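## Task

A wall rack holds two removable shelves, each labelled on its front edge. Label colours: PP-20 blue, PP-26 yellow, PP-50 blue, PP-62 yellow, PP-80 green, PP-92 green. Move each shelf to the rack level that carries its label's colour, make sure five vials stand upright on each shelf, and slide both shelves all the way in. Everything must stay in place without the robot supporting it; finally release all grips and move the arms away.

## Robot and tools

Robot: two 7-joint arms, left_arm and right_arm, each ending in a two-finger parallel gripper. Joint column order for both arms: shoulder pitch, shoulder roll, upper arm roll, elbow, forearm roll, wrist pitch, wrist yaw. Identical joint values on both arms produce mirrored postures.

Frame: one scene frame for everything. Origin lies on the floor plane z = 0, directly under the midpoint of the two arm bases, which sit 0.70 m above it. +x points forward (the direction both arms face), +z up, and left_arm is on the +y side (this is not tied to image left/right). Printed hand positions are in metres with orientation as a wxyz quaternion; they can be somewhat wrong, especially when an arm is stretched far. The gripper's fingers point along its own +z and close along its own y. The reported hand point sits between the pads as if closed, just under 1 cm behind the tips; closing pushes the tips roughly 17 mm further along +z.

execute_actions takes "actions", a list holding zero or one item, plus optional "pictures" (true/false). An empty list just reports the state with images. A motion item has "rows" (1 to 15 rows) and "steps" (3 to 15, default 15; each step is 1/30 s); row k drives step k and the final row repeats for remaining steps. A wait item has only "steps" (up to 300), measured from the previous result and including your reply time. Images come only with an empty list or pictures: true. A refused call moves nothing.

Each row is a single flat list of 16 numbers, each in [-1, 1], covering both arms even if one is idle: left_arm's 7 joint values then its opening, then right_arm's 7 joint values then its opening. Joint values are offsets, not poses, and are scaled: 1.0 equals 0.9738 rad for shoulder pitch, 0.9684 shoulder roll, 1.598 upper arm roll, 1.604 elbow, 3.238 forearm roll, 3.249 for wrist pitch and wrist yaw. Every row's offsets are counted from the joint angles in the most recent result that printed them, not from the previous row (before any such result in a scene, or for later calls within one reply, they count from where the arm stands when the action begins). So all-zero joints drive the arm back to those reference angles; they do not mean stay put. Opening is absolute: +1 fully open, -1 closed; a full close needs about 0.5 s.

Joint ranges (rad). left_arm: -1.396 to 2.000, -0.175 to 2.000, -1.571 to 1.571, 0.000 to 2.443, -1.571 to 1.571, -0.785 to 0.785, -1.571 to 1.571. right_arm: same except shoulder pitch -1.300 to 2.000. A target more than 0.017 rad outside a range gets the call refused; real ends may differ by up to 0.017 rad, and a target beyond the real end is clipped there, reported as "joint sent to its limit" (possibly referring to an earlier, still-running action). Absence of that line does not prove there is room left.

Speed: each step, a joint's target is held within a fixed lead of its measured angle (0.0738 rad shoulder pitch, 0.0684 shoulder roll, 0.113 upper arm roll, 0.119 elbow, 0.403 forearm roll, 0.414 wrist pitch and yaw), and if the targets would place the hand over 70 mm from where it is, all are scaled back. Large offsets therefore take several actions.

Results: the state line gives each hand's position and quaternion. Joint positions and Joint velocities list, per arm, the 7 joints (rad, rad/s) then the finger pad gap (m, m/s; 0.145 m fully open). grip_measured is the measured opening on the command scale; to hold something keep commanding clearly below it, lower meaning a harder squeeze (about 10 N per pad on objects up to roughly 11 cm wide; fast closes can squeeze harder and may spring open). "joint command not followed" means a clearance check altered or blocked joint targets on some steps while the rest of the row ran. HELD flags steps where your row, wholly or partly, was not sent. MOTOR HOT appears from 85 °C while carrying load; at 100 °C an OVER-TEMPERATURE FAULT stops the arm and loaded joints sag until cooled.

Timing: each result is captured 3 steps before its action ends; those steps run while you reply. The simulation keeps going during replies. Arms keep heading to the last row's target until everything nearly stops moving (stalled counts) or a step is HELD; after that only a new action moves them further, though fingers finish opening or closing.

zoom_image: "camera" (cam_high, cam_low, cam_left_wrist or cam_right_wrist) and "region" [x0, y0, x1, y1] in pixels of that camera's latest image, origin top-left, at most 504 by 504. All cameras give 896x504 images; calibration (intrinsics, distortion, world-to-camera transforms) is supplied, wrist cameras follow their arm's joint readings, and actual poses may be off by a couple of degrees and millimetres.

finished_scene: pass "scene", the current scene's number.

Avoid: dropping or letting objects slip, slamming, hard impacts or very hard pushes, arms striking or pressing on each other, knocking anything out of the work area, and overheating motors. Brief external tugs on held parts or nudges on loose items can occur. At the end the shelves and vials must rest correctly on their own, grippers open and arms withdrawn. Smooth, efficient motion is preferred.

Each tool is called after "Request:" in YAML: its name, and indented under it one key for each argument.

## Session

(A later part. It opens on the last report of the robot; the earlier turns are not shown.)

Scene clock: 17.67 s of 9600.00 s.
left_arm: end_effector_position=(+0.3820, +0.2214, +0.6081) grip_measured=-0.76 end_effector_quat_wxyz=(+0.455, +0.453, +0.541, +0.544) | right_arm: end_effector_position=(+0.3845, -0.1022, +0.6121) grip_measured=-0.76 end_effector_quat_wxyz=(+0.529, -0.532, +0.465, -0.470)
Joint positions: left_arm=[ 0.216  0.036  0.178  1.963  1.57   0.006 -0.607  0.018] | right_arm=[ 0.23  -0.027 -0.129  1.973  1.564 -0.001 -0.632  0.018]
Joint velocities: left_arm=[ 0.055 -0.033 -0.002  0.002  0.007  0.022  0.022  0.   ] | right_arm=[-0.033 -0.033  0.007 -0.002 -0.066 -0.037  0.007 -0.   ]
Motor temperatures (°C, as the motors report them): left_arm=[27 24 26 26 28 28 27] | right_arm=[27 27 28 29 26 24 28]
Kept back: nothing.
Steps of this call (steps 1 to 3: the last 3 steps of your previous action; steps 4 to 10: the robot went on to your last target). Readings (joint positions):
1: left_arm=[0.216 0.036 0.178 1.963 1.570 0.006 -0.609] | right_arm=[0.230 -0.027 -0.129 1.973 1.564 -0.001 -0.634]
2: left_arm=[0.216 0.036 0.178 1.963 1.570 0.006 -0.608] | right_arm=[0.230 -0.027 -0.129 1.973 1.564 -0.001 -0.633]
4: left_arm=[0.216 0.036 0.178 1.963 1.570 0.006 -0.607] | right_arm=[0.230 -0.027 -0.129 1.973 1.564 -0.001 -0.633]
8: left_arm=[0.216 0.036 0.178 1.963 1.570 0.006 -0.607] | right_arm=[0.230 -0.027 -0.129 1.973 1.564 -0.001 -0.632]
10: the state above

Request:
execute_actions:
  actions:
    - {"rows":[[0.008,0,0,-0.003,0,0,0.005,-1,0.008,0,0,-0.003,0,0,0.005,-1],[0.017,0.002,-0.001,-0.012,0,0,0.007,-1,0.017,-0.001,0.001,-0.012,0,0,0.007,-1],[0.034,0.004,-0.003,-0.028,0,0,0.009,-1,0.034,-0.003,0.002,-0.028,0,0,0.009,-1],[0.053,0.007,-0.005,-0.045,0,0,0.012,-1,0.053,-0.005,0.004,-0.046,0,0,0.012,-1],[0.076,0.01,-0.007,-0.066,0,0,0.016,-1,0.076,-0.007,0.005,-0.067,0,0,0.016,-1],[0.099,0.013,-0.009,-0.087,0,0,0.019,-1,0.099,-0.009,0.007,-0.089,0,0,0.02,-1],[0.122,0.016,-0.012,-0.108,0,0,0.023,-1,0.122,-0.012,0.009,-0.11,0,0,0.024,-1],[0.145,0.019,-0.014,-0.129,0,0,0.026,-1,0.145,-0.014,0.011,-0.132,0,0,0.027,-1],[0.164,0.022,-0.016,-0.147,0,0,0.029,-1,0.164,-0.016,0.012,-0.15,0,0,0.03,-1],[0.177,0.024,-0.017,-0.159,0,0,0.031,-1,0.177,-0.018,0.013,-0.162,0,0,0.032,-1],[0.186,0.025,-0.018,-0.168,0,0,0.033,-1,0.186,-0.019,0.014,-0.171,0,0,0.034,-1],[0.191,0.026,-0.019,-0.173,0,0,0.034,-1,0.191,-0.019,0.015,-0.176,0,0,0.035,-1],[0.194,0.026,-0.019,-0.175,0,0,0.034,-1,0.194,-0.019,0.015,-0.178,0,0,0.035,-1]]}

Request:
execute_actions:
  actions:
    - {"steps":8}
  pictures: true

Scene clock: 18.30 s of 9600.00 s.
left_arm: end_effector_position=(+0.4316, +0.2225, +0.6024) grip_measured=-0.76 end_effector_quat_wxyz=(+0.457, +0.458, +0.538, +0.539) | right_arm: end_effector_position=(+0.4344, -0.1020, +0.6070) grip_measured=-0.76 end_effector_quat_wxyz=(+0.526, -0.530, +0.468, -0.473)
Joint positions: left_arm=[ 0.397  0.06   0.151  1.687  1.566  0.003 -0.517  0.018] | right_arm=[ 0.412 -0.043 -0.108  1.694  1.565  0.001 -0.538  0.018]
Joint velocities: left_arm=[ 0.011  0.011 -0.022 -0.178 -0.022 -0.022  0.139  0.   ] | right_arm=[ 0.143 -0.077  0.037 -0.164  0.037 -0.022  0.11  -0.   ]
Motor temperatures (°C, as the motors report them): left_arm=[27 24 26 26 28 28 27] | right_arm=[28 27 28 29 26 24 28]
Steps of this call (steps 1 to 7: the robot went on to your last target; steps 8 to 19: the first 12 steps of this action). Readings (joint positions):
8: left_arm=[0.218 0.036 0.178 1.961 1.569 0.006 -0.606] | right_arm=[0.231 -0.027 -0.129 1.971 1.564 -0.000 -0.632]
9: left_arm=[0.224 0.036 0.178 1.949 1.569 0.006 -0.603] | right_arm=[0.238 -0.027 -0.129 1.960 1.564 0.000 -0.629]
11: left_arm=[0.260 0.041 0.174 1.892 1.568 0.005 -0.594] | right_arm=[0.275 -0.030 -0.126 1.903 1.564 0.000 -0.618]
15: left_arm=[0.352 0.053 0.159 1.760 1.566 0.004 -0.551] | right_arm=[0.366 -0.039 -0.114 1.767 1.566 0.000 -0.572]
19: the state above

Scene clock: 18.57 s of 9600.00 s.
left_arm: end_effector_position=(+0.4323, +0.2224, +0.6027) grip_measured=-0.76 end_effector_quat_wxyz=(+0.458, +0.458, +0.538, +0.540) | right_arm: end_effector_position=(+0.4351, -0.1021, +0.6070) grip_measured=-0.76 end_effector_quat_wxyz=(+0.526, -0.529, +0.468, -0.473)
Joint positions: left_arm=[ 0.4    0.06   0.151  1.683  1.567  0.003 -0.513  0.018] | right_arm=[ 0.414 -0.043 -0.107  1.689  1.565  0.001 -0.534  0.018]
Joint velocities: left_arm=[-0.033 -0.011 -0.017 -0.002 -0.022 -0.037 -0.007 -0.   ] | right_arm=[-0.011 -0.099 -0.007 -0.007 -0.022  0.051 -0.022  0.   ]
Motor temperatures (°C, as the motors report them): left_arm=[28 24 26 26 28 28 27] | right_arm=[28 27 28 29 26 24 28]
Kept back: nothing.
Steps of this call (steps 1 to 3: the last 3 steps of your previous action; steps 4 to 8: the robot went on to your last target). Readings (joint positions):
1: left_arm=[0.399 0.060 0.151 1.683 1.567 0.003 -0.514] | right_arm=[0.414 -0.043 -0.108 1.690 1.565 0.001 -0.535]
2: left_arm=[0.400 0.060 0.151 1.683 1.567 0.003 -0.513] | right_arm=[0.414 -0.043 -0.107 1.689 1.565 0.001 -0.534]
4: left_arm=[0.400 0.060 0.151 1.683 1.567 0.003 -0.513] | right_arm=[0.414 -0.043 -0.107 1.689 1.565 0.001 -0.534]
8: the state above
camera_calibration (this result's frames):
cam_left_wrist: T_world_to_cam=[[-0.344362, -0.0591153, 0.936974, -0.406183], [-0.00230498, -0.997959, -0.0638101, 0.27322], [0.938834, -0.0241335, 0.343523, -0.551019], [0, 0, 0, 1]] pos_world=[0.378071, 0.235353, 0.587305]
cam_right_wrist: T_world_to_cam=[[0.335726, 0.0540008, -0.940411, 0.432122], [-0.272573, 0.961213, -0.0421133, 0.254767], [0.901661, 0.270469, 0.337423, -0.517559], [0, 0, 0, 1]] pos_world=[0.39103, -0.128236, 0.591737]

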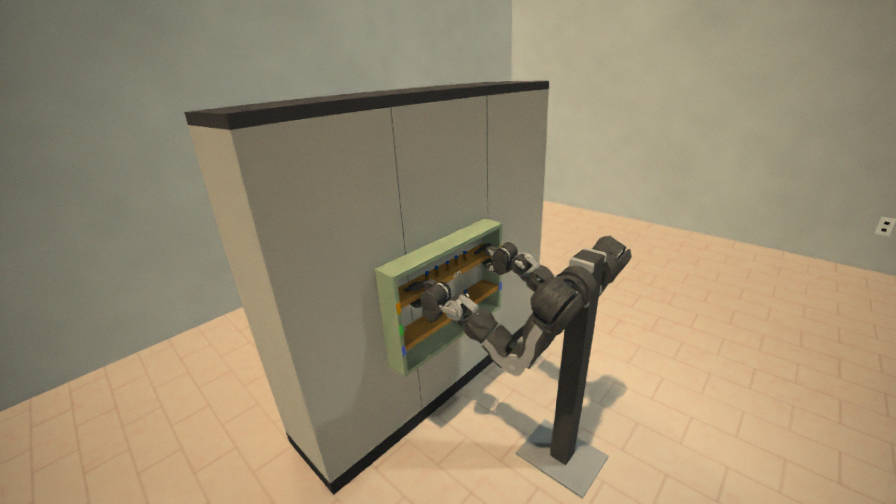

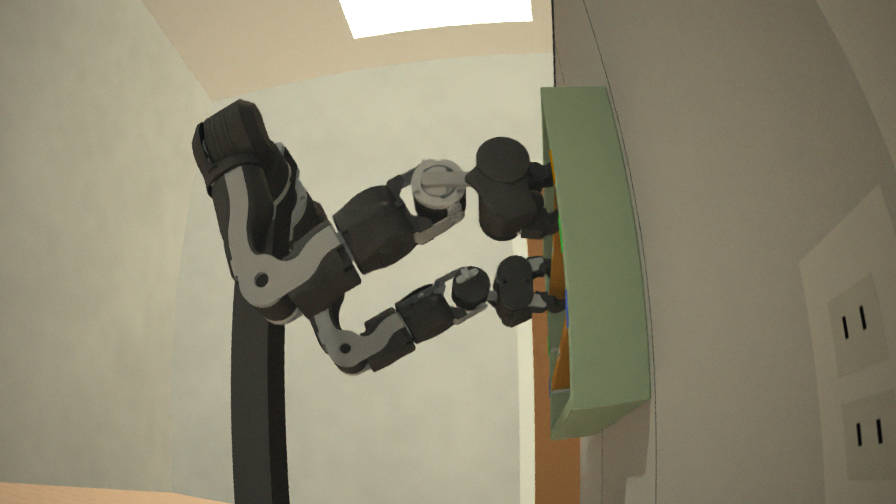

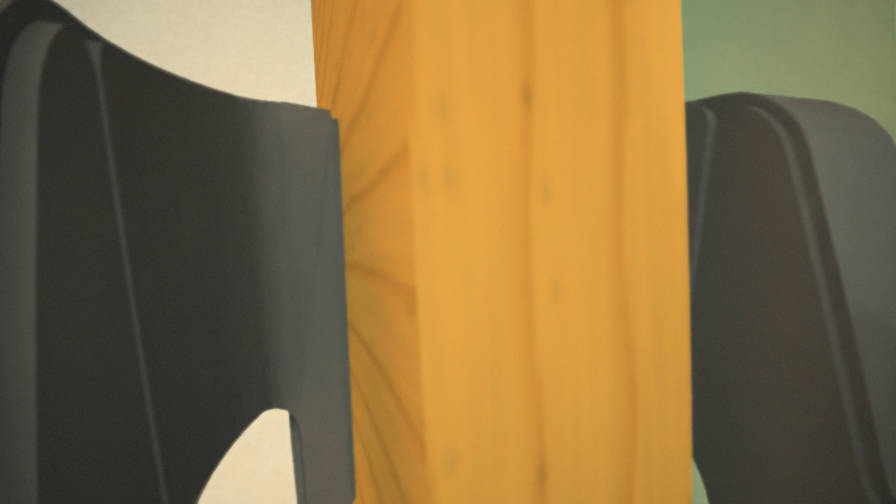

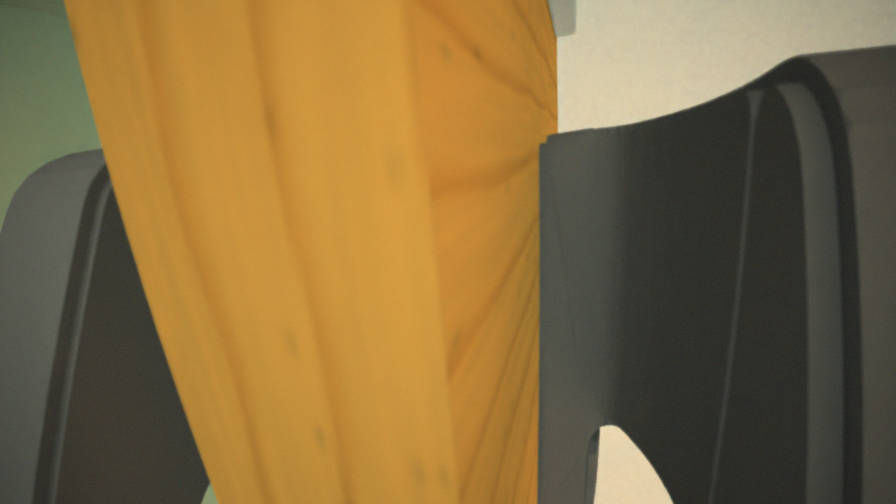

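Request:
execute_actions:
  actions:
    - {"rows":[[0,0,0,0,0,0,0,-0.9,0,0,0,0,0,0,0,-0.9],[0,0,0,0,0,0,0,-0.8,0,0,0,0,0,0,0,-0.8],[0,0,0,0,0,0,0,-0.75,0,0,0,0,0,0,0,-0.75],[0,0,0,0,0,0,0,-0.72,0,0,0,0,0,0,0,-0.72],[0,0,0,0,0,0,0,-0.66,0,0,0,0,0,0,0,-0.66],[0,0,0,0,0,0,0,-0.3,0,0,0,0,0,0,0,-0.3]],"steps":11}

Request:
execute_actions:
  actions:
    - {"rows":[[-0.01,0,0,0.009,0,0,-0.001,-0.3,-0.01,0,0,0.009,0,0,-0.001,-0.3],[-0.035,-0.005,0.003,0.03,0,0,-0.004,-0.3,-0.035,0.003,-0.002,0.03,0,0,-0.004,-0.3],[-0.07,-0.01,0.006,0.06,0,0,-0.009,-0.3,-0.07,0.007,-0.004,0.06,0,0,-0.009,-0.3],[-0.11,-0.015,0.01,0.095,0,0,-0.014,-0.3,-0.11,0.01,-0.007,0.095,0,0,-0.014,-0.3],[-0.15,-0.02,0.014,0.13,0,0,-0.019,-0.3,-0.15,0.014,-0.01,0.13,0,0,-0.019,-0.3],[-0.19,-0.026,0.018,0.165,0,0,-0.024,-0.3,-0.19,0.018,-0.013,0.165,0,0,-0.024,-0.3],[-0.23,-0.032,0.021,0.195,0,0,-0.027,-0.3,-0.23,0.022,-0.015,0.195,0,0,-0.027,-0.3],[-0.27,-0.038,0.024,0.225,0,0,-0.03,-0.3,-0.27,0.026,-0.017,0.225,0,0,-0.03,-0.3],[-0.31,-0.044,0.027,0.25,0,0,-0.03,-0.3,-0.31,0.03,-0.019,0.25,0,0,-0.03,-0.3],[-0.35,-0.05,0.03,0.265,0,0,-0.026,-0.3,-0.35,0.035,-0.021,0.265,0,0,-0.026,-0.3],[-0.39,-0.057,0.03,0.265,0,0,-0.014,-0.3,-0.39,0.04,-0.021,0.265,0,0,-0.014,-0.3],[-0.43,-0.064,0.03,0.25,0,0,0.005,-0.3,-0.43,0.045,-0.021,0.25,0,0,0.005,-0.3],[-0.47,-0.072,0.03,0.23,0,0,0.027,-0.3,-0.47,0.05,-0.021,0.23,0,0,0.027,-0.3],[-0.505,-0.08,0.03,0.2,0,0,0.052,-0.3,-0.51,0.056,-0.021,0.2,0,0,0.052,-0.3],[-0.532,-0.086,0.03,0.17,0,0,0.077,-0.3,-0.54,0.061,-0.021,0.17,0,0,0.077,-0.3]]}

Request:
execute_actions:
  actions:
    - {"steps":9}

Request:
execute_actions:
  actions:
    - {"rows":[[0,0,0,-0.01,0,0,0.005,-0.3,0,0,0,-0.01,0,0,0.005,-0.3],[0,0,0,-0.035,0,0,0.017,-0.3,0,0,0,-0.035,0,0,0.017,-0.3],[0,0,0,-0.07,0,0,0.035,-0.3,0,0,0,-0.07,0,0,0.035,-0.3],[0,0,0,-0.105,0,0,0.052,-0.3,0,0,0,-0.105,0,0,0.052,-0.3],[0,0,0,-0.14,0,0,0.07,-0.3,0,0,0,-0.14,0,0,0.07,-0.3],[0,0,0,-0.175,0,0,0.087,-0.3,0,0,0,-0.175,0,0,0.087,-0.3],[0,0,0,-0.21,0,0,0.105,-0.3,0,0,0,-0.21,0,0,0.105,-0.3],[0,0,0,-0.235,0,0,0.117,-0.3,0,0,0,-0.232,0,0,0.117,-0.3],[0,0,0,-0.249,0,0,0.124,-0.3,0,0,0,-0.244,0,0,0.124,-0.3]]}

Request:
execute_actions:
  actions:
    - {"steps":5}

Scene clock: 19.47 s of 9600.00 s.
left_arm: end_effector_position=(+0.4323, +0.2225, +0.6023) grip_measured=-0.30 end_effector_quat_wxyz=(+0.458, +0.458, +0.539, +0.539) | right_arm: end_effector_position=(+0.4351, -0.1021, +0.6068) grip_measured=-0.30 end_effector_quat_wxyz=(+0.525, -0.530, +0.468, -0.473)
Joint positions: left_arm=[ 0.4    0.06   0.151  1.683  1.567  0.002 -0.515  0.053] | right_arm=[ 0.414 -0.043 -0.107  1.689  1.565  0.002 -0.535  0.053]
Joint velocities: left_arm=[ 0.055 -0.033 -0.007 -0.002  0.022  0.066  0.037  0.01 ] | right_arm=[-0.055 -0.033  0.007 -0.002 -0.081 -0.051 -0.022  0.01 ]
Motor temperatures (°C, as the motors report them): left_arm=[28 24 26 26 28 28 27] | right_arm=[28 27 28 29 26 24 28]
Steps of this call (steps 1 to 15: the robot went on to your last target; steps 16 to 19: nothing new was sent; steps 20 to 27: the first 8 steps of this action). Readings (joint positions):
20: left_arm=[0.400 0.060 0.151 1.683 1.567 0.002 -0.514] | right_arm=[0.414 -0.043 -0.107 1.689 1.565 0.002 -0.535]
21: left_arm=[0.400 0.060 0.151 1.683 1.567 0.002 -0.514] | right_arm=[0.414 -0.043 -0.107 1.689 1.565 0.002 -0.535]
23: left_arm=[0.400 0.060 0.151 1.683 1.567 0.002 -0.515] | right_arm=[0.414 -0.043 -0.107 1.689 1.565 0.002 -0.535]
27: the state above

Scene clock: 19.97 s of 9600.00 s.
left_arm: end_effector_position=(+0.3418, +0.2214, +0.5797) grip_measured=-0.30 end_effector_quat_wxyz=(+0.439, +0.456, +0.553, +0.541) | right_arm: end_effector_position=(+0.3458, -0.1033, +0.5846) grip_measured=-0.30 end_effector_quat_wxyz=(+0.526, -0.541, +0.469, -0.459)
Joint positions: left_arm=[-0.013  0.001  0.199  2.099  1.567  0.002 -0.543  0.053] | right_arm=[ 0.003 -0.003 -0.14   2.106  1.565  0.002 -0.563  0.053]
Joint velocities: left_arm=[-1.022 -0.231  0.027 -0.72  -0.022 -0.081  0.725  0.   ] | right_arm=[-1.044  0.209 -0.002 -0.74   0.007 -0.007  0.725  0.   ]
Motor temperatures (°C, as the motors report them): left_arm=[28 24 26 26 28 28 27] | right_arm=[28 27 28 29 26 24 28]
Steps of this call (steps 1 to 3: the last 3 steps of your previous action; steps 4 to 15: the first 12 steps of this action, its rows measured from where the robot was after step 3). Readings (joint positions):
3: left_arm=[0.400 0.060 0.151 1.683 1.567 0.002 -0.515] | right_arm=[0.414 -0.043 -0.107 1.689 1.565 0.002 -0.535]
4: left_arm=[0.395 0.060 0.151 1.689 1.567 0.002 -0.515] | right_arm=[0.410 -0.043 -0.107 1.696 1.565 0.002 -0.536]
5: left_arm=[0.375 0.057 0.153 1.718 1.567 0.002 -0.519] | right_arm=[0.392 -0.043 -0.108 1.725 1.565 0.002 -0.539]
7: left_arm=[0.294 0.046 0.164 1.826 1.567 0.002 -0.540] | right_arm=[0.311 -0.035 -0.116 1.835 1.565 0.002 -0.559]
11: left_arm=[0.140 0.025 0.187 2.037 1.567 0.002 -0.593] | right_arm=[0.155 -0.021 -0.133 2.045 1.565 0.002 -0.613]
15: the state above

Scene clock: 20.27 s of 9600.00 s.
left_arm: end_effector_position=(+0.3390, +0.2207, +0.5374) grip_measured=-0.30 end_effector_quat_wxyz=(+0.447, +0.449, +0.546, +0.548) | right_arm: end_effector_position=(+0.3431, -0.1035, +0.5408) grip_measured=-0.30 end_effector_quat_wxyz=(+0.533, -0.535, +0.462, -0.465)
Joint positions: left_arm=[-0.116 -0.023  0.199  1.959  1.567  0.002 -0.27   0.053] | right_arm=[-0.107  0.016 -0.14   1.967  1.565  0.002 -0.289  0.053]
Joint velocities: left_arm=[-0.231 -0.033 -0.002 -0.037 -0.095  0.066 -0.037 -0.   ] | right_arm=[-0.253 -0.033 -0.007 -0.032  0.007  0.051 -0.037 -0.   ]
Motor temperatures (°C, as the motors report them): left_arm=[28 24 26 26 28 28 27] | right_arm=[28 27 28 29 26 24 28]
Kept back: nothing.
Steps of this call (steps 1 to 3: the last 3 steps of your previous action; steps 4 to 9: the robot went on to your last target). Readings (joint positions):
1: left_arm=[-0.052 -0.008 0.199 2.063 1.567 0.002 -0.492] | right_arm=[-0.037 0.003 -0.140 2.070 1.565 0.002 -0.512]
2: left_arm=[-0.090 -0.016 0.199 2.015 1.567 0.002 -0.428] | right_arm=[-0.077 0.008 -0.140 2.023 1.565 0.002 -0.447]
4: left_arm=[-0.138 -0.027 0.199 1.935 1.567 0.002 -0.330] | right_arm=[-0.134 0.018 -0.140 1.943 1.565 0.002 -0.349]
8: left_arm=[-0.110 -0.023 0.199 1.960 1.567 0.002 -0.271] | right_arm=[-0.100 0.016 -0.140 1.968 1.565 0.002 -0.290]
9: the state above

Scene clock: 20.67 s of 9600.00 s.
left_arm: end_effector_position=(+0.3446, +0.2215, +0.4483) grip_measured=-0.30 end_effector_quat_wxyz=(+0.444, +0.453, +0.550, +0.544) | right_arm: end_effector_position=(+0.3508, -0.1021, +0.4563) grip_measured=-0.30 end_effector_quat_wxyz=(+0.532, -0.537, +0.462, -0.464)
Joint positions: left_arm=[-0.117 -0.023  0.199  1.556  1.567  0.002  0.118  0.053] | right_arm=[-0.107  0.016 -0.14   1.574  1.565  0.002  0.101  0.053]
Joint velocities: left_arm=[ 0.055  0.077  0.007  0.056 -0.007 -0.066  0.139  0.   ] | right_arm=[ 0.187  0.011 -0.007  0.032 -0.037  0.007  0.154  0.   ]
Motor temperatures (°C, as the motors report them): left_arm=[28 24 26 26 28 28 27] | right_arm=[28 27 28 29 26 24 28]
Steps of this call (steps 1 to 12: the first 12 steps of this action). Readings (joint positions):
1: left_arm=[-0.118 -0.023 0.199 1.951 1.567 0.002 -0.265] | right_arm=[-0.109 0.016 -0.140 1.959 1.565 0.002 -0.284]
2: left_arm=[-0.114 -0.023 0.199 1.921 1.567 0.002 -0.242] | right_arm=[-0.105 0.016 -0.140 1.929 1.565 0.002 -0.260]
4: left_arm=[-0.109 -0.023 0.199 1.802 1.567 0.002 -0.159] | right_arm=[-0.098 0.016 -0.140 1.811 1.565 0.002 -0.176]
8: left_arm=[-0.117 -0.023 0.199 1.585 1.567 0.002 0.043] | right_arm=[-0.108 0.016 -0.140 1.597 1.565 0.002 0.024]
12: the state above

Scene clock: 20.83 s of 9600.00 s.
left_arm: end_effector_position=(+0.3451, +0.2216, +0.4508) grip_measured=-0.30 end_effector_quat_wxyz=(+0.446, +0.450, +0.547, +0.547) | right_arm: end_effector_position=(+0.3511, -0.1021, +0.4581) grip_measured=-0.30 end_effector_quat_wxyz=(+0.535, -0.534, +0.460, -0.466)
Joint positions: left_arm=[-0.115 -0.023  0.199  1.558  1.567  0.002  0.126  0.053] | right_arm=[-0.105  0.016 -0.14   1.575  1.565  0.002  0.108  0.053]
Joint velocities: left_arm=[ 0.011 -0.011 -0.002  0.007 -0.022  0.051  0.051 -0.   ] | right_arm=[-0.011 -0.011  0.002  0.002  0.037  0.037 -0.007 -0.   ]
Motor temperatures (°C, as the motors report them): left_arm=[28 24 26 26 28 28 27] | right_arm=[28 27 28 29 26 24 28]
Kept back: nothing.
Steps of this call (steps 1 to 3: the last 3 steps of your previous action; steps 4 to 5: the robot went on to your last target). Readings (joint positions):
1: left_arm=[-0.115 -0.023 0.199 1.557 1.567 0.002 0.123] | right_arm=[-0.105 0.016 -0.140 1.575 1.565 0.002 0.106]
2: left_arm=[-0.115 -0.023 0.199 1.558 1.567 0.002 0.125] | right_arm=[-0.105 0.016 -0.140 1.575 1.565 0.002 0.107]
4: left_arm=[-0.115 -0.023 0.199 1.558 1.567 0.002 0.126] | right_arm=[-0.105 0.016 -0.140 1.575 1.565 0.002 0.108]
5: the state above

Request:
execute_actions:
  actions:
    - {"rows":[[0.008,0.001,0,-0.005,0,0,0.002,-0.3,0.008,-0.001,0,-0.005,0,0,0.002,-0.3],[0.029,0.005,-0.002,-0.019,0,0,0.002,-0.3,0.028,-0.003,0.001,-0.019,0,0,0.002,-0.3],[0.066,0.011,-0.004,-0.041,0,0,0.003,-0.3,0.064,-0.008,0.003,-0.041,0,0,0.003,-0.3],[0.107,0.018,-0.007,-0.066,0,0,0.004,-0.3,0.104,-0.012,0.005,-0.066,0,0,0.004,-0.3],[0.157,0.027,-0.01,-0.097,0,0,0.005,-0.3,0.152,-0.018,0.007,-0.096,0,0,0.005,-0.3],[0.207,0.035,-0.014,-0.129,0,0,0.006,-0.3,0.2,-0.024,0.01,-0.128,0,0,0.006,-0.3],[0.257,0.044,-0.017,-0.163,0,0,0.008,-0.3,0.248,-0.03,0.012,-0.161,0,0,0.008,-0.3],[0.306,0.052,-0.02,-0.197,0,0,0.009,-0.3,0.296,-0.035,0.014,-0.194,0,0,0.009,-0.3],[0.348,0.059,-0.023,-0.226,0,0,0.011,-0.3,0.336,-0.04,0.016,-0.222,0,0,0.01,-0.3],[0.385,0.066,-0.025,-0.252,0,0,0.012,-0.3,0.372,-0.045,0.018,-0.247,0,0,0.011,-0.3],[0.406,0.07,-0.027,-0.267,0,0,0.013,-0.3,0.392,-0.047,0.019,-0.262,0,0,0.012,-0.3],[0.414,0.071,-0.028,-0.272,0,0,0.013,-0.3,0.4,-0.048,0.02,-0.267,0,0,0.012,-0.3]]}

Request:
execute_actions:
  actions:
    - {"steps":7}

Request:
execute_actions:
  actions:
    - {"rows":[[0,0,0,0,0,0,0,-0.45,0,0,0,0,0,0,0,-0.45],[0,0,0,0,0,0,0,-0.58,0,0,0,0,0,0,0,-0.58],[0,0,0,0,0,0,0,-0.65,0,0,0,0,0,0,0,-0.65],[0,0,0,0,0,0,0,-0.7,0,0,0,0,0,0,0,-0.7],[0,0,0,0,0,0,0,-0.74,0,0,0,0,0,0,0,-0.74],[0,0,0,0,0,0,0,-0.78,0,0,0,0,0,0,0,-0.78],[0,0,0,0,0,0,0,-0.84,0,0,0,0,0,0,0,-0.84],[0,0,0,0,0,0,0,-0.92,0,0,0,0,0,0,0,-0.92],[0,0,0,0,0,0,0,-1,0,0,0,0,0,0,0,-1]],"steps":13}

Scene clock: 21.57 s of 9600.00 s.
left_arm: end_effector_position=(+0.4357, +0.2226, +0.4575) grip_measured=-0.30 end_effector_quat_wxyz=(+0.461, +0.456, +0.534, +0.542) | right_arm: end_effector_position=(+0.4378, -0.1018, +0.4623) grip_measured=-0.30 end_effector_quat_wxyz=(+0.530, -0.526, +0.464, -0.475)
Joint positions: left_arm=[0.293 0.046 0.156 1.126 1.567 0.002 0.161 0.053] | right_arm=[ 0.29  -0.031 -0.11   1.152  1.565  0.002  0.142  0.053]
Joint velocities: left_arm=[ 0.121 -0.033 -0.017 -0.051 -0.022 -0.022  0.051 -0.   ] | right_arm=[ 0.077 -0.077  0.032 -0.061  0.066 -0.066 -0.007  0.   ]
Motor temperatures (°C, as the motors report them): left_arm=[28 24 26 26 28 28 27] | right_arm=[28 27 28 29 26 24 28]
Steps of this call (steps 1 to 10: the robot went on to your last target; steps 11 to 22: the first 12 steps of this action). Readings (joint positions):
11: left_arm=[-0.112 -0.023 0.199 1.554 1.567 0.002 0.127] | right_arm=[-0.103 0.016 -0.140 1.572 1.565 0.002 0.109]
12: left_arm=[-0.097 -0.021 0.198 1.535 1.567 0.002 0.129] | right_arm=[-0.088 0.015 -0.140 1.553 1.565 0.002 0.112]
14: left_arm=[-0.020 -0.007 0.191 1.454 1.567 0.002 0.132] | right_arm=[-0.013 0.005 -0.135 1.472 1.565 0.002 0.116]
18: left_arm=[0.188 0.026 0.168 1.252 1.567 0.002 0.150] | right_arm=[0.188 -0.017 -0.119 1.274 1.565 0.002 0.133]
22: the state above

Scene clock: 21.80 s of 9600.00 s.
left_arm: end_effector_position=(+0.4348, +0.2225, +0.4558) grip_measured=-0.30 end_effector_quat_wxyz=(+0.460, +0.457, +0.535, +0.541) | right_arm: end_effector_position=(+0.4369, -0.1021, +0.4602) grip_measured=-0.30 end_effector_quat_wxyz=(+0.529, -0.527, +0.466, -0.474)
Joint positions: left_arm=[0.289 0.046 0.156 1.124 1.567 0.002 0.163 0.053] | right_arm=[ 0.286 -0.031 -0.11   1.15   1.565  0.002  0.143  0.053]
Joint velocities: left_arm=[-0.033  0.033 -0.012 -0.012 -0.022 -0.037 -0.022  0.   ] | right_arm=[-0.099 -0.011 -0.007  0.012 -0.037 -0.007 -0.037 -0.   ]
Motor temperatures (°C, as the motors report them): left_arm=[28 24 26 26 28 28 27] | right_arm=[28 27 28 29 26 24 28]
Kept back: nothing.
Steps of this call (steps 1 to 3: the last 3 steps of your previous action; steps 4 to 7: the robot went on to your last target). Readings (joint positions):
1: left_arm=[0.293 0.046 0.156 1.126 1.567 0.002 0.163] | right_arm=[0.291 -0.031 -0.110 1.151 1.565 0.002 0.143]
2: left_arm=[0.291 0.046 0.156 1.125 1.567 0.002 0.163] | right_arm=[0.289 -0.031 -0.110 1.151 1.565 0.002 0.143]
4: left_arm=[0.289 0.046 0.156 1.124 1.567 0.002 0.163] | right_arm=[0.286 -0.031 -0.110 1.150 1.565 0.002 0.143]
7: the state above

Scene clock: 22.13 s of 9600.00 s.
left_arm: end_effector_position=(+0.4344, +0.2225, +0.4537) grip_measured=-0.76 end_effector_quat_wxyz=(+0.458, +0.459, +0.537, +0.539) | right_arm: end_effector_position=(+0.4366, -0.1021, +0.4583) grip_measured=-0.76 end_effector_quat_wxyz=(+0.527, -0.529, +0.468, -0.472)
Joint positions: left_arm=[0.288 0.046 0.156 1.123 1.567 0.002 0.157 0.018] | right_arm=[ 0.285 -0.031 -0.11   1.149  1.565  0.002  0.137  0.018]
Joint velocities: left_arm=[ 0.055 -0.011 -0.007  0.012  0.007 -0.022  0.007  0.   ] | right_arm=[ 0.011 -0.011 -0.002  0.007  0.066 -0.051 -0.066 -0.   ]
Motor temperatures (°C, as the motors report them): left_arm=[28 24 26 26 28 28 27] | right_arm=[28 27 28 29 26 24 28]
Steps of this call (steps 1 to 10: the first 10 steps of this action). Readings (joint positions):
1: left_arm=[0.289 0.046 0.156 1.124 1.567 0.002 0.163] | right_arm=[0.286 -0.031 -0.110 1.150 1.565 0.002 0.143]
2: left_arm=[0.289 0.046 0.156 1.124 1.567 0.002 0.163] | right_arm=[0.286 -0.031 -0.110 1.150 1.565 0.002 0.143]
4: left_arm=[0.289 0.046 0.156 1.124 1.567 0.002 0.161] | right_arm=[0.286 -0.031 -0.110 1.150 1.565 0.002 0.140]
8: left_arm=[0.288 0.046 0.156 1.123 1.567 0.002 0.157] | right_arm=[0.285 -0.031 -0.110 1.149 1.565 0.002 0.137]
10: the state above

Request:
execute_actions:
  actions:
    - {"rows":[[0,0,0,0.007,0,0,0.002,-1,0,0,0,0.007,0.002,0,0.002,-1],[-0.01,-0.002,0.001,0.015,0,0,0.001,-1,-0.009,0.001,-0.001,0.014,0.002,0,0.001,-1],[-0.024,-0.005,0.002,0.026,0,0,0,-1,-0.023,0.003,-0.001,0.026,0.002,0,0,-1],[-0.043,-0.008,0.003,0.042,0,0,-0.002,-1,-0.041,0.005,-0.002,0.04,0.002,0,-0.002,-1],[-0.065,-0.011,0.005,0.06,0,0,-0.004,-1,-0.062,0.008,-0.003,0.058,0.002,0,-0.004,-1],[-0.09,-0.015,0.006,0.08,0,0,-0.007,-1,-0.086,0.01,-0.004,0.077,0.002,0,-0.007,-1],[-0.116,-0.02,0.008,0.101,0,0,-0.009,-1,-0.11,0.013,-0.005,0.097,0.002,0,-0.009,-1],[-0.142,-0.024,0.01,0.123,0,0,-0.012,-1,-0.136,0.016,-0.007,0.118,0.002,0,-0.012,-1],[-0.168,-0.029,0.012,0.144,0,0,-0.014,-1,-0.16,0.019,-0.008,0.138,0.002,0,-0.014,-1],[-0.193,-0.033,0.013,0.164,0,0,-0.017,-1,-0.184,0.021,-0.009,0.157,0.002,0,-0.017,-1],[-0.215,-0.036,0.015,0.182,0,0,-0.019,-1,-0.205,0.024,-0.01,0.175,0.002,0,-0.019,-1],[-0.234,-0.039,0.016,0.198,0,0,-0.021,-1,-0.223,0.026,-0.011,0.189,0.002,0,-0.021,-1],[-0.248,-0.042,0.017,0.209,0,0,-0.022,-1,-0.237,0.028,-0.011,0.201,0.002,0,-0.022,-1],[-0.258,-0.043,0.018,0.217,0,0,-0.023,-1,-0.246,0.029,-0.012,0.208,0.002,0,-0.023,-1],[-0.261,-0.044,0.018,0.22,0,0,-0.0235,-1,-0.249,0.029,-0.012,0.211,0.002,0,-0.0235,-1]]}

Request:
execute_actions:
  actions:
    - {"steps":9}

Request:
execute_actions:
  actions:
    - {"rows":[[-0.001,-0.001,0,0.007,0,0,0.002,-1,-0.001,0,0,0.007,0.001,0,0.002,-1],[-0.012,-0.003,0.001,0.016,0,0,0.001,-1,-0.012,0.002,-0.001,0.016,0.001,0,0.001,-1],[-0.032,-0.007,0.002,0.031,0,0,-0.001,-1,-0.032,0.005,-0.002,0.031,0.001,0,-0.001,-1],[-0.054,-0.011,0.003,0.048,0,0,-0.003,-1,-0.054,0.008,-0.003,0.048,0.001,0,-0.003,-1],[-0.08,-0.016,0.005,0.069,0,0,-0.005,-1,-0.08,0.011,-0.004,0.069,0.001,0,-0.005,-1],[-0.107,-0.02,0.006,0.09,0,0,-0.008,-1,-0.107,0.015,-0.005,0.09,0.001,0,-0.008,-1],[-0.133,-0.025,0.007,0.112,0,0,-0.011,-1,-0.133,0.018,-0.006,0.112,0.001,0,-0.011,-1],[-0.159,-0.03,0.009,0.135,0,0,-0.015,-1,-0.159,0.021,-0.007,0.135,0.001,0,-0.015,-1],[-0.181,-0.034,0.01,0.155,0,0,-0.018,-1,-0.181,0.024,-0.008,0.155,0.001,0,-0.018,-1],[-0.201,-0.038,0.011,0.173,0,0,-0.021,-1,-0.201,0.027,-0.009,0.173,0.001,0,-0.021,-1],[-0.212,-0.04,0.012,0.183,0,0,-0.023,-1,-0.212,0.028,-0.01,0.183,0.001,0,-0.023,-1],[-0.216,-0.041,0.012,0.187,0,0,-0.0235,-1,-0.216,0.029,-0.01,0.187,0.001,0,-0.0235,-1]]}

Request:
execute_actions:
  actions:
    - {"steps":7}

Request:
execute_actions:
  actions:
    - {"rows":[[0.004,0,0,0.006,0,0,0.001,-1,0.004,0,0,0.006,0.001,0,0.001,-1],[0.008,0.001,0,0.012,0,0,-0.003,-1,0.008,0,0,0.012,0.001,0,-0.003,-1],[0.013,0.002,0,0.023,0,0,-0.01,-1,0.013,-0.001,0,0.023,0.001,0,-0.01,-1],[0.02,0.003,0,0.035,0,0,-0.018,-1,0.02,-0.002,0,0.035,0.001,0,-0.018,-1],[0.028,0.005,0,0.049,0,0,-0.027,-1,0.028,-0.003,0,0.049,0.001,0,-0.027,-1],[0.035,0.006,0,0.063,0,0,-0.036,-1,0.035,-0.004,0,0.063,0.001,0,-0.036,-1],[0.043,0.008,0,0.078,0,0,-0.046,-1,0.043,-0.006,0,0.078,0.001,0,-0.046,-1],[0.051,0.01,0,0.092,0,0,-0.055,-1,0.051,-0.007,0,0.092,0.001,0,-0.055,-1],[0.058,0.011,0,0.104,0,0,-0.063,-1,0.058,-0.008,0,0.104,0.001,0,-0.063,-1],[0.063,0.012,0,0.115,0,0,-0.07,-1,0.063,-0.008,0,0.115,0.001,0,-0.07,-1],[0.067,0.013,0,0.121,0,0,-0.074,-1,0.067,-0.009,0,0.121,0.001,0,-0.074,-1],[0.068,0.013,0,0.123,0,0,-0.0755,-1,0.068,-0.009,0,0.123,0.001,0,-0.0755,-1]]}

Request:
execute_actions:
  actions:
    - {"steps":8}

Scene clock: 23.13 s of 9600.00 s.
left_arm: end_effector_position=(+0.3854, +0.2206, +0.4619) grip_measured=-0.76 end_effector_quat_wxyz=(+0.456, +0.453, +0.539, +0.544) | right_arm: end_effector_position=(+0.3902, -0.1031, +0.4664) grip_measured=-0.76 end_effector_quat_wxyz=(+0.532, -0.530, +0.464, -0.470)
Joint positions: left_arm=[0.057 0.009 0.178 1.43  1.568 0.004 0.092 0.018] | right_arm=[ 0.066 -0.006 -0.125  1.443  1.568  0.002  0.069  0.018]
Joint velocities: left_arm=[-0.516 -0.121  0.046  0.613  0.037 -0.037  0.007  0.   ] | right_arm=[-0.451  0.033 -0.037  0.559  0.051  0.007 -0.007  0.   ]
Motor temperatures (°C, as the motors report them): left_arm=[28 24 26 26 28 28 27] | right_arm=[28 27 28 29 26 24 28]
Steps of this call (steps 1 to 3: the last 3 steps of your previous action; steps 4 to 15: the robot went on to your last target; steps 16 to 18: nothing new was sent; steps 19 to 30: the first 12 steps of this action). Readings (joint positions):
19: left_arm=[0.287 0.046 0.156 1.124 1.567 0.002 0.157] | right_arm=[0.284 -0.031 -0.110 1.151 1.567 0.002 0.136]
20: left_arm=[0.280 0.045 0.156 1.135 1.567 0.002 0.154] | right_arm=[0.279 -0.030 -0.110 1.161 1.567 0.002 0.133]
22: left_arm=[0.248 0.039 0.159 1.181 1.568 0.002 0.149] | right_arm=[0.248 -0.027 -0.111 1.205 1.567 0.002 0.127]
26: left_arm=[0.146 0.022 0.169 1.307 1.568 0.002 0.121] | right_arm=[0.150 -0.015 -0.118 1.326 1.568 0.002 0.098]
30: the state above

Scene clock: 23.43 s of 9600.00 s.
left_arm: end_effector_position=(+0.3794, +0.2205, +0.4627) grip_measured=-0.76 end_effector_quat_wxyz=(+0.454, +0.454, +0.541, +0.543) | right_arm: end_effector_position=(+0.3845, -0.1029, +0.4673) grip_measured=-0.76 end_effector_quat_wxyz=(+0.530, -0.532, +0.465, -0.468)
Joint positions: left_arm=[0.029 0.004 0.182 1.468 1.568 0.004 0.075 0.018] | right_arm=[ 0.04  -0.003 -0.127  1.48   1.568  0.002  0.053  0.018]
Joint velocities: left_arm=[ 0.011 -0.033  0.007 -0.027 -0.007  0.007 -0.022  0.   ] | right_arm=[ 0.011 -0.033 -0.002  0.012 -0.022  0.037 -0.051  0.   ]
Motor temperatures (°C, as the motors report them): left_arm=[28 24 26 26 28 28 27] | right_arm=[28 27 28 29 26 24 28]
Kept back: nothing.
Steps of this call (steps 1 to 3: the last 3 steps of your previous action; steps 4 to 9: the robot went on to your last target). Readings (joint positions):
1: left_arm=[0.043 0.006 0.180 1.450 1.568 0.004 0.088] | right_arm=[0.053 -0.005 -0.126 1.462 1.568 0.002 0.064]
2: left_arm=[0.033 0.004 0.181 1.462 1.568 0.004 0.083] | right_arm=[0.043 -0.003 -0.127 1.475 1.568 0.002 0.060]
4: left_arm=[0.029 0.004 0.182 1.468 1.568 0.004 0.078] | right_arm=[0.040 -0.003 -0.127 1.480 1.568 0.002 0.054]
8: left_arm=[0.029 0.004 0.182 1.468 1.568 0.004 0.075] | right_arm=[0.040 -0.003 -0.127 1.480 1.568 0.002 0.053]
9: the state above

Scene clock: 23.83 s of 9600.00 s.
left_arm: end_effector_position=(+0.3320, +0.2193, +0.4849) grip_measured=-0.76 end_effector_quat_wxyz=(+0.450, +0.448, +0.542, +0.550) | right_arm: end_effector_position=(+0.3373, -0.1029, +0.4887) grip_measured=-0.76 end_effector_quat_wxyz=(+0.536, -0.534, +0.461, -0.465)
Joint positions: left_arm=[-0.184 -0.035  0.199  1.764  1.568  0.007  0.004  0.018] | right_arm=[-0.173  0.024 -0.142  1.775  1.568  0.    -0.023  0.018]
Joint velocities: left_arm=[ 0.033 -0.033  0.027  0.061  0.007 -0.066 -0.051 -0.   ] | right_arm=[ 0.033  0.077 -0.032  0.051 -0.007 -0.037 -0.066 -0.   ]
Motor temperatures (°C, as the motors report them): left_arm=[28 24 26 26 28 28 27] | right_arm=[28 27 28 29 26 24 28]
Steps of this call (steps 1 to 12: the first 12 steps of this action). Readings (joint positions):
1: left_arm=[0.028 0.004 0.182 1.470 1.568 0.005 0.075] | right_arm=[0.039 -0.003 -0.127 1.481 1.568 0.002 0.051]
2: left_arm=[0.020 0.003 0.182 1.481 1.568 0.005 0.072] | right_arm=[0.032 -0.002 -0.127 1.492 1.568 0.002 0.048]
4: left_arm=[-0.023 -0.005 0.185 1.536 1.568 0.005 0.065] | right_arm=[-0.011 0.003 -0.131 1.547 1.568 0.002 0.040]
8: left_arm=[-0.131 -0.025 0.193 1.669 1.568 0.006 0.031] | right_arm=[-0.119 0.017 -0.136 1.681 1.568 0.002 0.005]
12: the state above

Scene clock: 24.07 s of 9600.00 s.
left_arm: end_effector_position=(+0.3320, +0.2194, +0.4833) grip_measured=-0.76 end_effector_quat_wxyz=(+0.448, +0.450, +0.545, +0.547) | right_arm: end_effector_position=(+0.3374, -0.1030, +0.4874) grip_measured=-0.76 end_effector_quat_wxyz=(+0.534, -0.536, +0.462, -0.463)
Joint positions: left_arm=[-0.184 -0.036  0.199  1.765  1.568  0.007 -0.007  0.018] | right_arm=[-0.173  0.024 -0.142  1.775  1.568  0.    -0.032  0.018]
Joint velocities: left_arm=[ 0.033 -0.033 -0.017 -0.017  0.007  0.051 -0.007 -0.   ] | right_arm=[-0.055 -0.033  0.002  0.017 -0.022  0.022 -0.007 -0.   ]
Motor temperatures (°C, as the motors report them): left_arm=[28 24 26 26 28 28 27] | right_arm=[28 27 28 29 26 24 28]
Kept back: nothing.
Steps of this call (steps 1 to 3: the last 3 steps of your previous action; steps 4 to 7: the robot went on to your last target). Readings (joint positions):
1: left_arm=[-0.184 -0.035 0.199 1.765 1.568 0.007 0.001] | right_arm=[-0.173 0.024 -0.142 1.775 1.568 0.000 -0.026]
2: left_arm=[-0.184 -0.036 0.199 1.765 1.568 0.007 -0.004] | right_arm=[-0.173 0.024 -0.142 1.775 1.568 0.000 -0.030]
4: left_arm=[-0.184 -0.036 0.199 1.765 1.568 0.007 -0.006] | right_arm=[-0.173 0.024 -0.142 1.775 1.568 0.000 -0.031]
7: the state above

Scene clock: 24.47 s of 9600.00 s.
left_arm: end_effector_position=(+0.3386, +0.2188, +0.5401) grip_measured=-0.76 end_effector_quat_wxyz=(+0.456, +0.445, +0.537, +0.553) | right_arm: end_effector_position=(+0.3427, -0.1031, +0.5436) grip_measured=-0.76 end_effector_quat_wxyz=(+0.539, -0.530, +0.457, -0.469)
Joint positions: left_arm=[-0.12  -0.026  0.199  1.957  1.57   0.012 -0.238  0.018] | right_arm=[-0.109  0.017 -0.142  1.967  1.567  0.    -0.266  0.018]
Joint velocities: left_arm=[ 0.011  0.011  0.002  0.051  0.007  0.007 -0.256 -0.   ] | right_arm=[ 0.055 -0.011  0.022  0.002 -0.081 -0.022 -0.242  0.   ]
Motor temperatures (°C, as the motors report them): left_arm=[28 24 26 26 28 28 27] | right_arm=[28 27 28 29 26 24 28]
Steps of this call (steps 1 to 12: the first 12 steps of this action). Readings (joint positions):
1: left_arm=[-0.184 -0.036 0.199 1.765 1.568 0.008 -0.008] | right_arm=[-0.173 0.024 -0.142 1.775 1.568 0.000 -0.034]
2: left_arm=[-0.184 -0.036 0.199 1.770 1.568 0.008 -0.016] | right_arm=[-0.173 0.024 -0.142 1.780 1.568 -0.000 -0.042]
4: left_arm=[-0.177 -0.036 0.199 1.803 1.568 0.009 -0.054] | right_arm=[-0.166 0.024 -0.142 1.814 1.568 -0.000 -0.080]
8: left_arm=[-0.135 -0.028 0.199 1.906 1.570 0.011 -0.153] | right_arm=[-0.124 0.019 -0.142 1.915 1.567 -0.000 -0.182]
12: the state above

Scene clock: 24.73 s of 9600.00 s.
left_arm: end_effector_position=(+0.3387, +0.2188, +0.5370) grip_measured=-0.76 end_effector_quat_wxyz=(+0.451, +0.450, +0.543, +0.547) | right_arm: end_effector_position=(+0.3427, -0.1031, +0.5409) grip_measured=-0.76 end_effector_quat_wxyz=(+0.534, -0.534, +0.461, -0.465)
Joint positions: left_arm=[-0.12  -0.025  0.199  1.958  1.57   0.012 -0.258  0.018] | right_arm=[-0.108  0.017 -0.142  1.967  1.567  0.    -0.284  0.018]
Joint velocities: left_arm=[ 0.033 -0.011 -0.012  0.002  0.007  0.022  0.022 -0.   ] | right_arm=[ 0.011 -0.033 -0.007  0.012 -0.022 -0.007  0.007 -0.   ]
Motor temperatures (°C, as the motors report them): left_arm=[28 24 26 27 28 28 27] | right_arm=[28 27 28 29 26 24 28]
Kept back: nothing.
Steps of this call (steps 1 to 3: the last 3 steps of your previous action; steps 4 to 8: the robot went on to your last target). Readings (joint positions):
1: left_arm=[-0.120 -0.025 0.199 1.958 1.570 0.012 -0.246] | right_arm=[-0.108 0.017 -0.142 1.967 1.567 0.000 -0.273]
2: left_arm=[-0.120 -0.025 0.199 1.958 1.570 0.012 -0.254] | right_arm=[-0.108 0.017 -0.142 1.967 1.567 0.000 -0.279]
4: left_arm=[-0.120 -0.025 0.199 1.958 1.570 0.012 -0.257] | right_arm=[-0.108 0.017 -0.142 1.967 1.567 0.000 -0.282]
8: the state above

Mid move.

Request:
execute_actions:
  actions:
    - {"rows":[[0.006,0.001,0,-0.002,0,-0.003,0.002,-1,0.006,0,0,-0.002,0,0,0.004,-1],[0.014,0.002,-0.001,-0.007,0,-0.003,0.002,-1,0.014,-0.002,0,-0.007,0,0,0.004,-1],[0.029,0.006,-0.001,-0.016,0,-0.003,0.002,-1,0.029,-0.004,0.001,-0.016,0,0,0.004,-1],[0.045,0.009,-0.002,-0.026,0,-0.003,0.002,-1,0.045,-0.006,0.002,-0.026,0,0,0.004,-1],[0.064,0.013,-0.003,-0.038,0,-0.003,0.002,-1,0.064,-0.009,0.003,-0.038,0,0,0.004,-1],[0.083,0.018,-0.004,-0.05,0,-0.003,0.002,-1,0.083,-0.012,0.004,-0.05,0,0,0.004,-1],[0.102,0.022,-0.005,-0.062,0,-0.003,0.002,-1,0.102,-0.015,0.004,-0.062,0,0,0.004,-1],[0.121,0.026,-0.006,-0.074,0,-0.003,0.002,-1,0.121,-0.018,0.005,-0.074,0,0,0.004,-1],[0.137,0.03,-0.007,-0.084,0,-0.003,0.002,-1,0.137,-0.021,0.006,-0.084,0,0,0.004,-1],[0.152,0.033,-0.008,-0.093,0,-0.003,0.002,-1,0.151,-0.023,0.007,-0.093,0,0,0.004,-1],[0.16,0.035,-0.009,-0.098,0,-0.003,0.002,-1,0.159,-0.024,0.007,-0.098,0,0,0.004,-1],[0.164,0.036,-0.009,-0.1,0,-0.003,0.002,-1,0.162,-0.025,0.007,-0.1,0,0,0.004,-1]]}

Request:
execute_actions:
  actions:
    - {"steps":6}

Scene clock: 25.30 s of 9600.00 s.
left_arm: end_effector_position=(+0.3740, +0.2212, +0.5344) grip_measured=-0.76 end_effector_quat_wxyz=(+0.453, +0.454, +0.542, +0.544) | right_arm: end_effector_position=(+0.3774, -0.1013, +0.5387) grip_measured=-0.76 end_effector_quat_wxyz=(+0.531, -0.534, +0.464, -0.467)
Joint positions: left_arm=[ 0.037  0.007  0.185  1.797  1.57   0.007 -0.262  0.018] | right_arm=[ 0.046 -0.005 -0.134  1.808  1.566  0.002 -0.282  0.018]
Joint velocities: left_arm=[ 0.165  0.011 -0.007 -0.037 -0.007 -0.022  0.022  0.   ] | right_arm=[-0.033 -0.077 -0.002 -0.027  0.007 -0.022 -0.037 -0.   ]
Motor temperatures (°C, as the motors report them): left_arm=[28 24 26 27 28 28 27] | right_arm=[28 27 28 29 26 24 28]
Steps of this call (steps 1 to 5: the robot went on to your last target; steps 6 to 17: the first 12 steps of this action). Readings (joint positions):
6: left_arm=[-0.119 -0.025 0.199 1.956 1.570 0.012 -0.258] | right_arm=[-0.108 0.017 -0.142 1.966 1.567 0.000 -0.284]
7: left_arm=[-0.115 -0.025 0.199 1.950 1.570 0.012 -0.258] | right_arm=[-0.103 0.017 -0.142 1.959 1.567 0.000 -0.283]
9: left_arm=[-0.084 -0.020 0.197 1.916 1.570 0.011 -0.262] | right_arm=[-0.071 0.014 -0.142 1.927 1.566 0.000 -0.283]
13: left_arm=[-0.006 -0.003 0.191 1.842 1.570 0.009 -0.262] | right_arm=[0.005 0.002 -0.138 1.852 1.566 0.000 -0.282]
17: the state above

Scene clock: 25.50 s of 9600.00 s.
left_arm: end_effector_position=(+0.3740, +0.2212, +0.5344) grip_measured=-0.76 end_effector_quat_wxyz=(+0.453, +0.454, +0.542, +0.544) | right_arm: end_effector_position=(+0.3774, -0.1012, +0.5385) grip_measured=-0.76 end_effector_quat_wxyz=(+0.531, -0.534, +0.464, -0.467)
Joint positions: left_arm=[ 0.037  0.007  0.185  1.797  1.57   0.007 -0.262  0.018] | right_arm=[ 0.046 -0.006 -0.134  1.807  1.566  0.002 -0.282  0.018]
Joint velocities: left_arm=[-0.055 -0.011  0.007 -0.032 -0.022  0.007 -0.037 -0.   ] | right_arm=[-0.055 -0.077 -0.012 -0.012 -0.066  0.007  0.007 -0.   ]
Motor temperatures (°C, as the motors report them): left_arm=[28 24 26 27 28 28 27] | right_arm=[28 27 28 29 26 24 28]
Kept back: nothing.
Steps of this call (steps 1 to 3: the last 3 steps of your previous action; steps 4 to 6: the robot went on to your last target). Readings (joint positions):
1: left_arm=[0.037 0.007 0.185 1.797 1.570 0.007 -0.262] | right_arm=[0.046 -0.006 -0.134 1.808 1.566 0.002 -0.282]
2: left_arm=[0.037 0.007 0.185 1.797 1.570 0.007 -0.262] | right_arm=[0.046 -0.006 -0.134 1.807 1.566 0.002 -0.282]
4: left_arm=[0.037 0.007 0.185 1.797 1.570 0.007 -0.262] | right_arm=[0.046 -0.006 -0.134 1.807 1.566 0.002 -0.282]
6: the state above

Request:
execute_actions:
  actions:
    - {"rows":[[0.007,0,0,-0.002,0,0,0.004,-1,0.007,0,0,-0.002,0,0,0.004,-1],[0.017,0.002,-0.001,-0.009,0,0,0.005,-1,0.017,-0.001,0.002,-0.009,0,0,0.005,-1],[0.031,0.004,-0.002,-0.02,0,0,0.006,-1,0.031,-0.003,0.003,-0.02,0,0,0.006,-1],[0.05,0.007,-0.003,-0.034,0,0,0.008,-1,0.05,-0.005,0.004,-0.034,0,0,0.008,-1],[0.072,0.01,-0.005,-0.051,0,0,0.01,-1,0.072,-0.007,0.005,-0.05,0,0,0.01,-1],[0.097,0.014,-0.007,-0.07,0,0,0.012,-1,0.096,-0.01,0.006,-0.069,0,0,0.012,-1],[0.123,0.018,-0.009,-0.09,0,0,0.014,-1,0.121,-0.013,0.008,-0.089,0,0,0.014,-1],[0.149,0.022,-0.011,-0.111,0,0,0.016,-1,0.148,-0.015,0.009,-0.11,0,0,0.016,-1],[0.175,0.026,-0.013,-0.132,0,0,0.019,-1,0.173,-0.018,0.011,-0.13,0,0,0.019,-1],[0.2,0.03,-0.015,-0.153,0,0,0.021,-1,0.197,-0.021,0.012,-0.15,0,0,0.021,-1],[0.222,0.033,-0.016,-0.171,0,0,0.024,-1,0.219,-0.023,0.013,-0.169,0,0,0.024,-1],[0.241,0.036,-0.018,-0.187,0,0,0.026,-1,0.238,-0.025,0.014,-0.184,0,0,0.026,-1],[0.254,0.038,-0.019,-0.199,0,0,0.028,-1,0.251,-0.027,0.015,-0.196,0,0,0.028,-1],[0.263,0.039,-0.02,-0.207,0,0,0.029,-1,0.26,-0.028,0.016,-0.204,0,0,0.029,-1],[0.268,0.04,-0.02,-0.211,0,0,0.029,-1,0.265,-0.028,0.016,-0.208,0,0,0.029,-1]]}

Request:
execute_actions:
  actions:
    - {"steps":9}

Scene clock: 26.17 s of 9600.00 s.
left_arm: end_effector_position=(+0.4286, +0.2218, +0.5285) grip_measured=-0.76 end_effector_quat_wxyz=(+0.458, +0.459, +0.538, +0.538) | right_arm: end_effector_position=(+0.4308, -0.1015, +0.5331) grip_measured=-0.76 end_effector_quat_wxyz=(+0.527, -0.531, +0.467, -0.471)
Joint positions: left_arm=[ 0.268  0.041  0.159  1.499  1.567  0.006 -0.201  0.018] | right_arm=[ 0.274 -0.028 -0.114  1.515  1.568  0.003 -0.221  0.018]
Joint velocities: left_arm=[ 0.407 -0.011 -0.051 -0.618 -0.007  0.037  0.125 -0.   ] | right_arm=[ 0.473 -0.011  0.061 -0.584  0.022 -0.022 -0.007 -0.   ]
Motor temperatures (°C, as the motors report them): left_arm=[28 24 26 27 28 28 27] | right_arm=[28 27 28 29 26 24 28]
Steps of this call (steps 1 to 8: the robot went on to your last target; steps 9 to 20: the first 12 steps of this action). Readings (joint positions):
9: left_arm=[0.037 0.007 0.185 1.795 1.570 0.007 -0.262] | right_arm=[0.047 -0.006 -0.134 1.806 1.566 0.002 -0.282]
10: left_arm=[0.043 0.007 0.185 1.786 1.570 0.007 -0.261] | right_arm=[0.053 -0.006 -0.134 1.797 1.566 0.002 -0.281]
12: left_arm=[0.076 0.011 0.182 1.743 1.569 0.007 -0.257] | right_arm=[0.086 -0.008 -0.131 1.756 1.566 0.002 -0.277]
16: left_arm=[0.177 0.027 0.170 1.622 1.568 0.006 -0.235] | right_arm=[0.185 -0.019 -0.122 1.636 1.566 0.003 -0.253]
20: the state above

Scene clock: 26.47 s of 9600.00 s.
left_arm: end_effector_position=(+0.4349, +0.2218, +0.5284) grip_measured=-0.76 end_effector_quat_wxyz=(+0.460, +0.459, +0.536, +0.539) | right_arm: end_effector_position=(+0.4371, -0.1017, +0.5328) grip_measured=-0.76 end_effector_quat_wxyz=(+0.528, -0.529, +0.467, -0.472)
Joint positions: left_arm=[ 0.295  0.045  0.156  1.459  1.567  0.005 -0.182  0.018] | right_arm=[ 0.3   -0.032 -0.11   1.475  1.568  0.003 -0.203  0.018]
Joint velocities: left_arm=[-0.055 -0.077 -0.002 -0.017  0.007  0.051  0.037 -0.   ] | right_arm=[ 0.055  0.011 -0.007 -0.022 -0.007 -0.051 -0.037 -0.   ]
Motor temperatures (°C, as the motors report them): left_arm=[28 24 26 27 28 28 27] | right_arm=[28 27 28 29 26 24 28]
Kept back: nothing.
Steps of this call (steps 1 to 3: the last 3 steps of your previous action; steps 4 to 9: the robot went on to your last target). Readings (joint positions):
1: left_arm=[0.282 0.043 0.157 1.480 1.567 0.006 -0.194] | right_arm=[0.288 -0.030 -0.112 1.496 1.568 0.003 -0.214]
2: left_arm=[0.291 0.044 0.156 1.467 1.567 0.005 -0.188] | right_arm=[0.296 -0.031 -0.111 1.483 1.568 0.003 -0.209]
4: left_arm=[0.295 0.045 0.156 1.459 1.567 0.005 -0.182] | right_arm=[0.300 -0.032 -0.110 1.475 1.568 0.003 -0.203]
8: left_arm=[0.295 0.045 0.156 1.459 1.567 0.005 -0.182] | right_arm=[0.300 -0.032 -0.110 1.475 1.568 0.003 -0.203]
9: the state above


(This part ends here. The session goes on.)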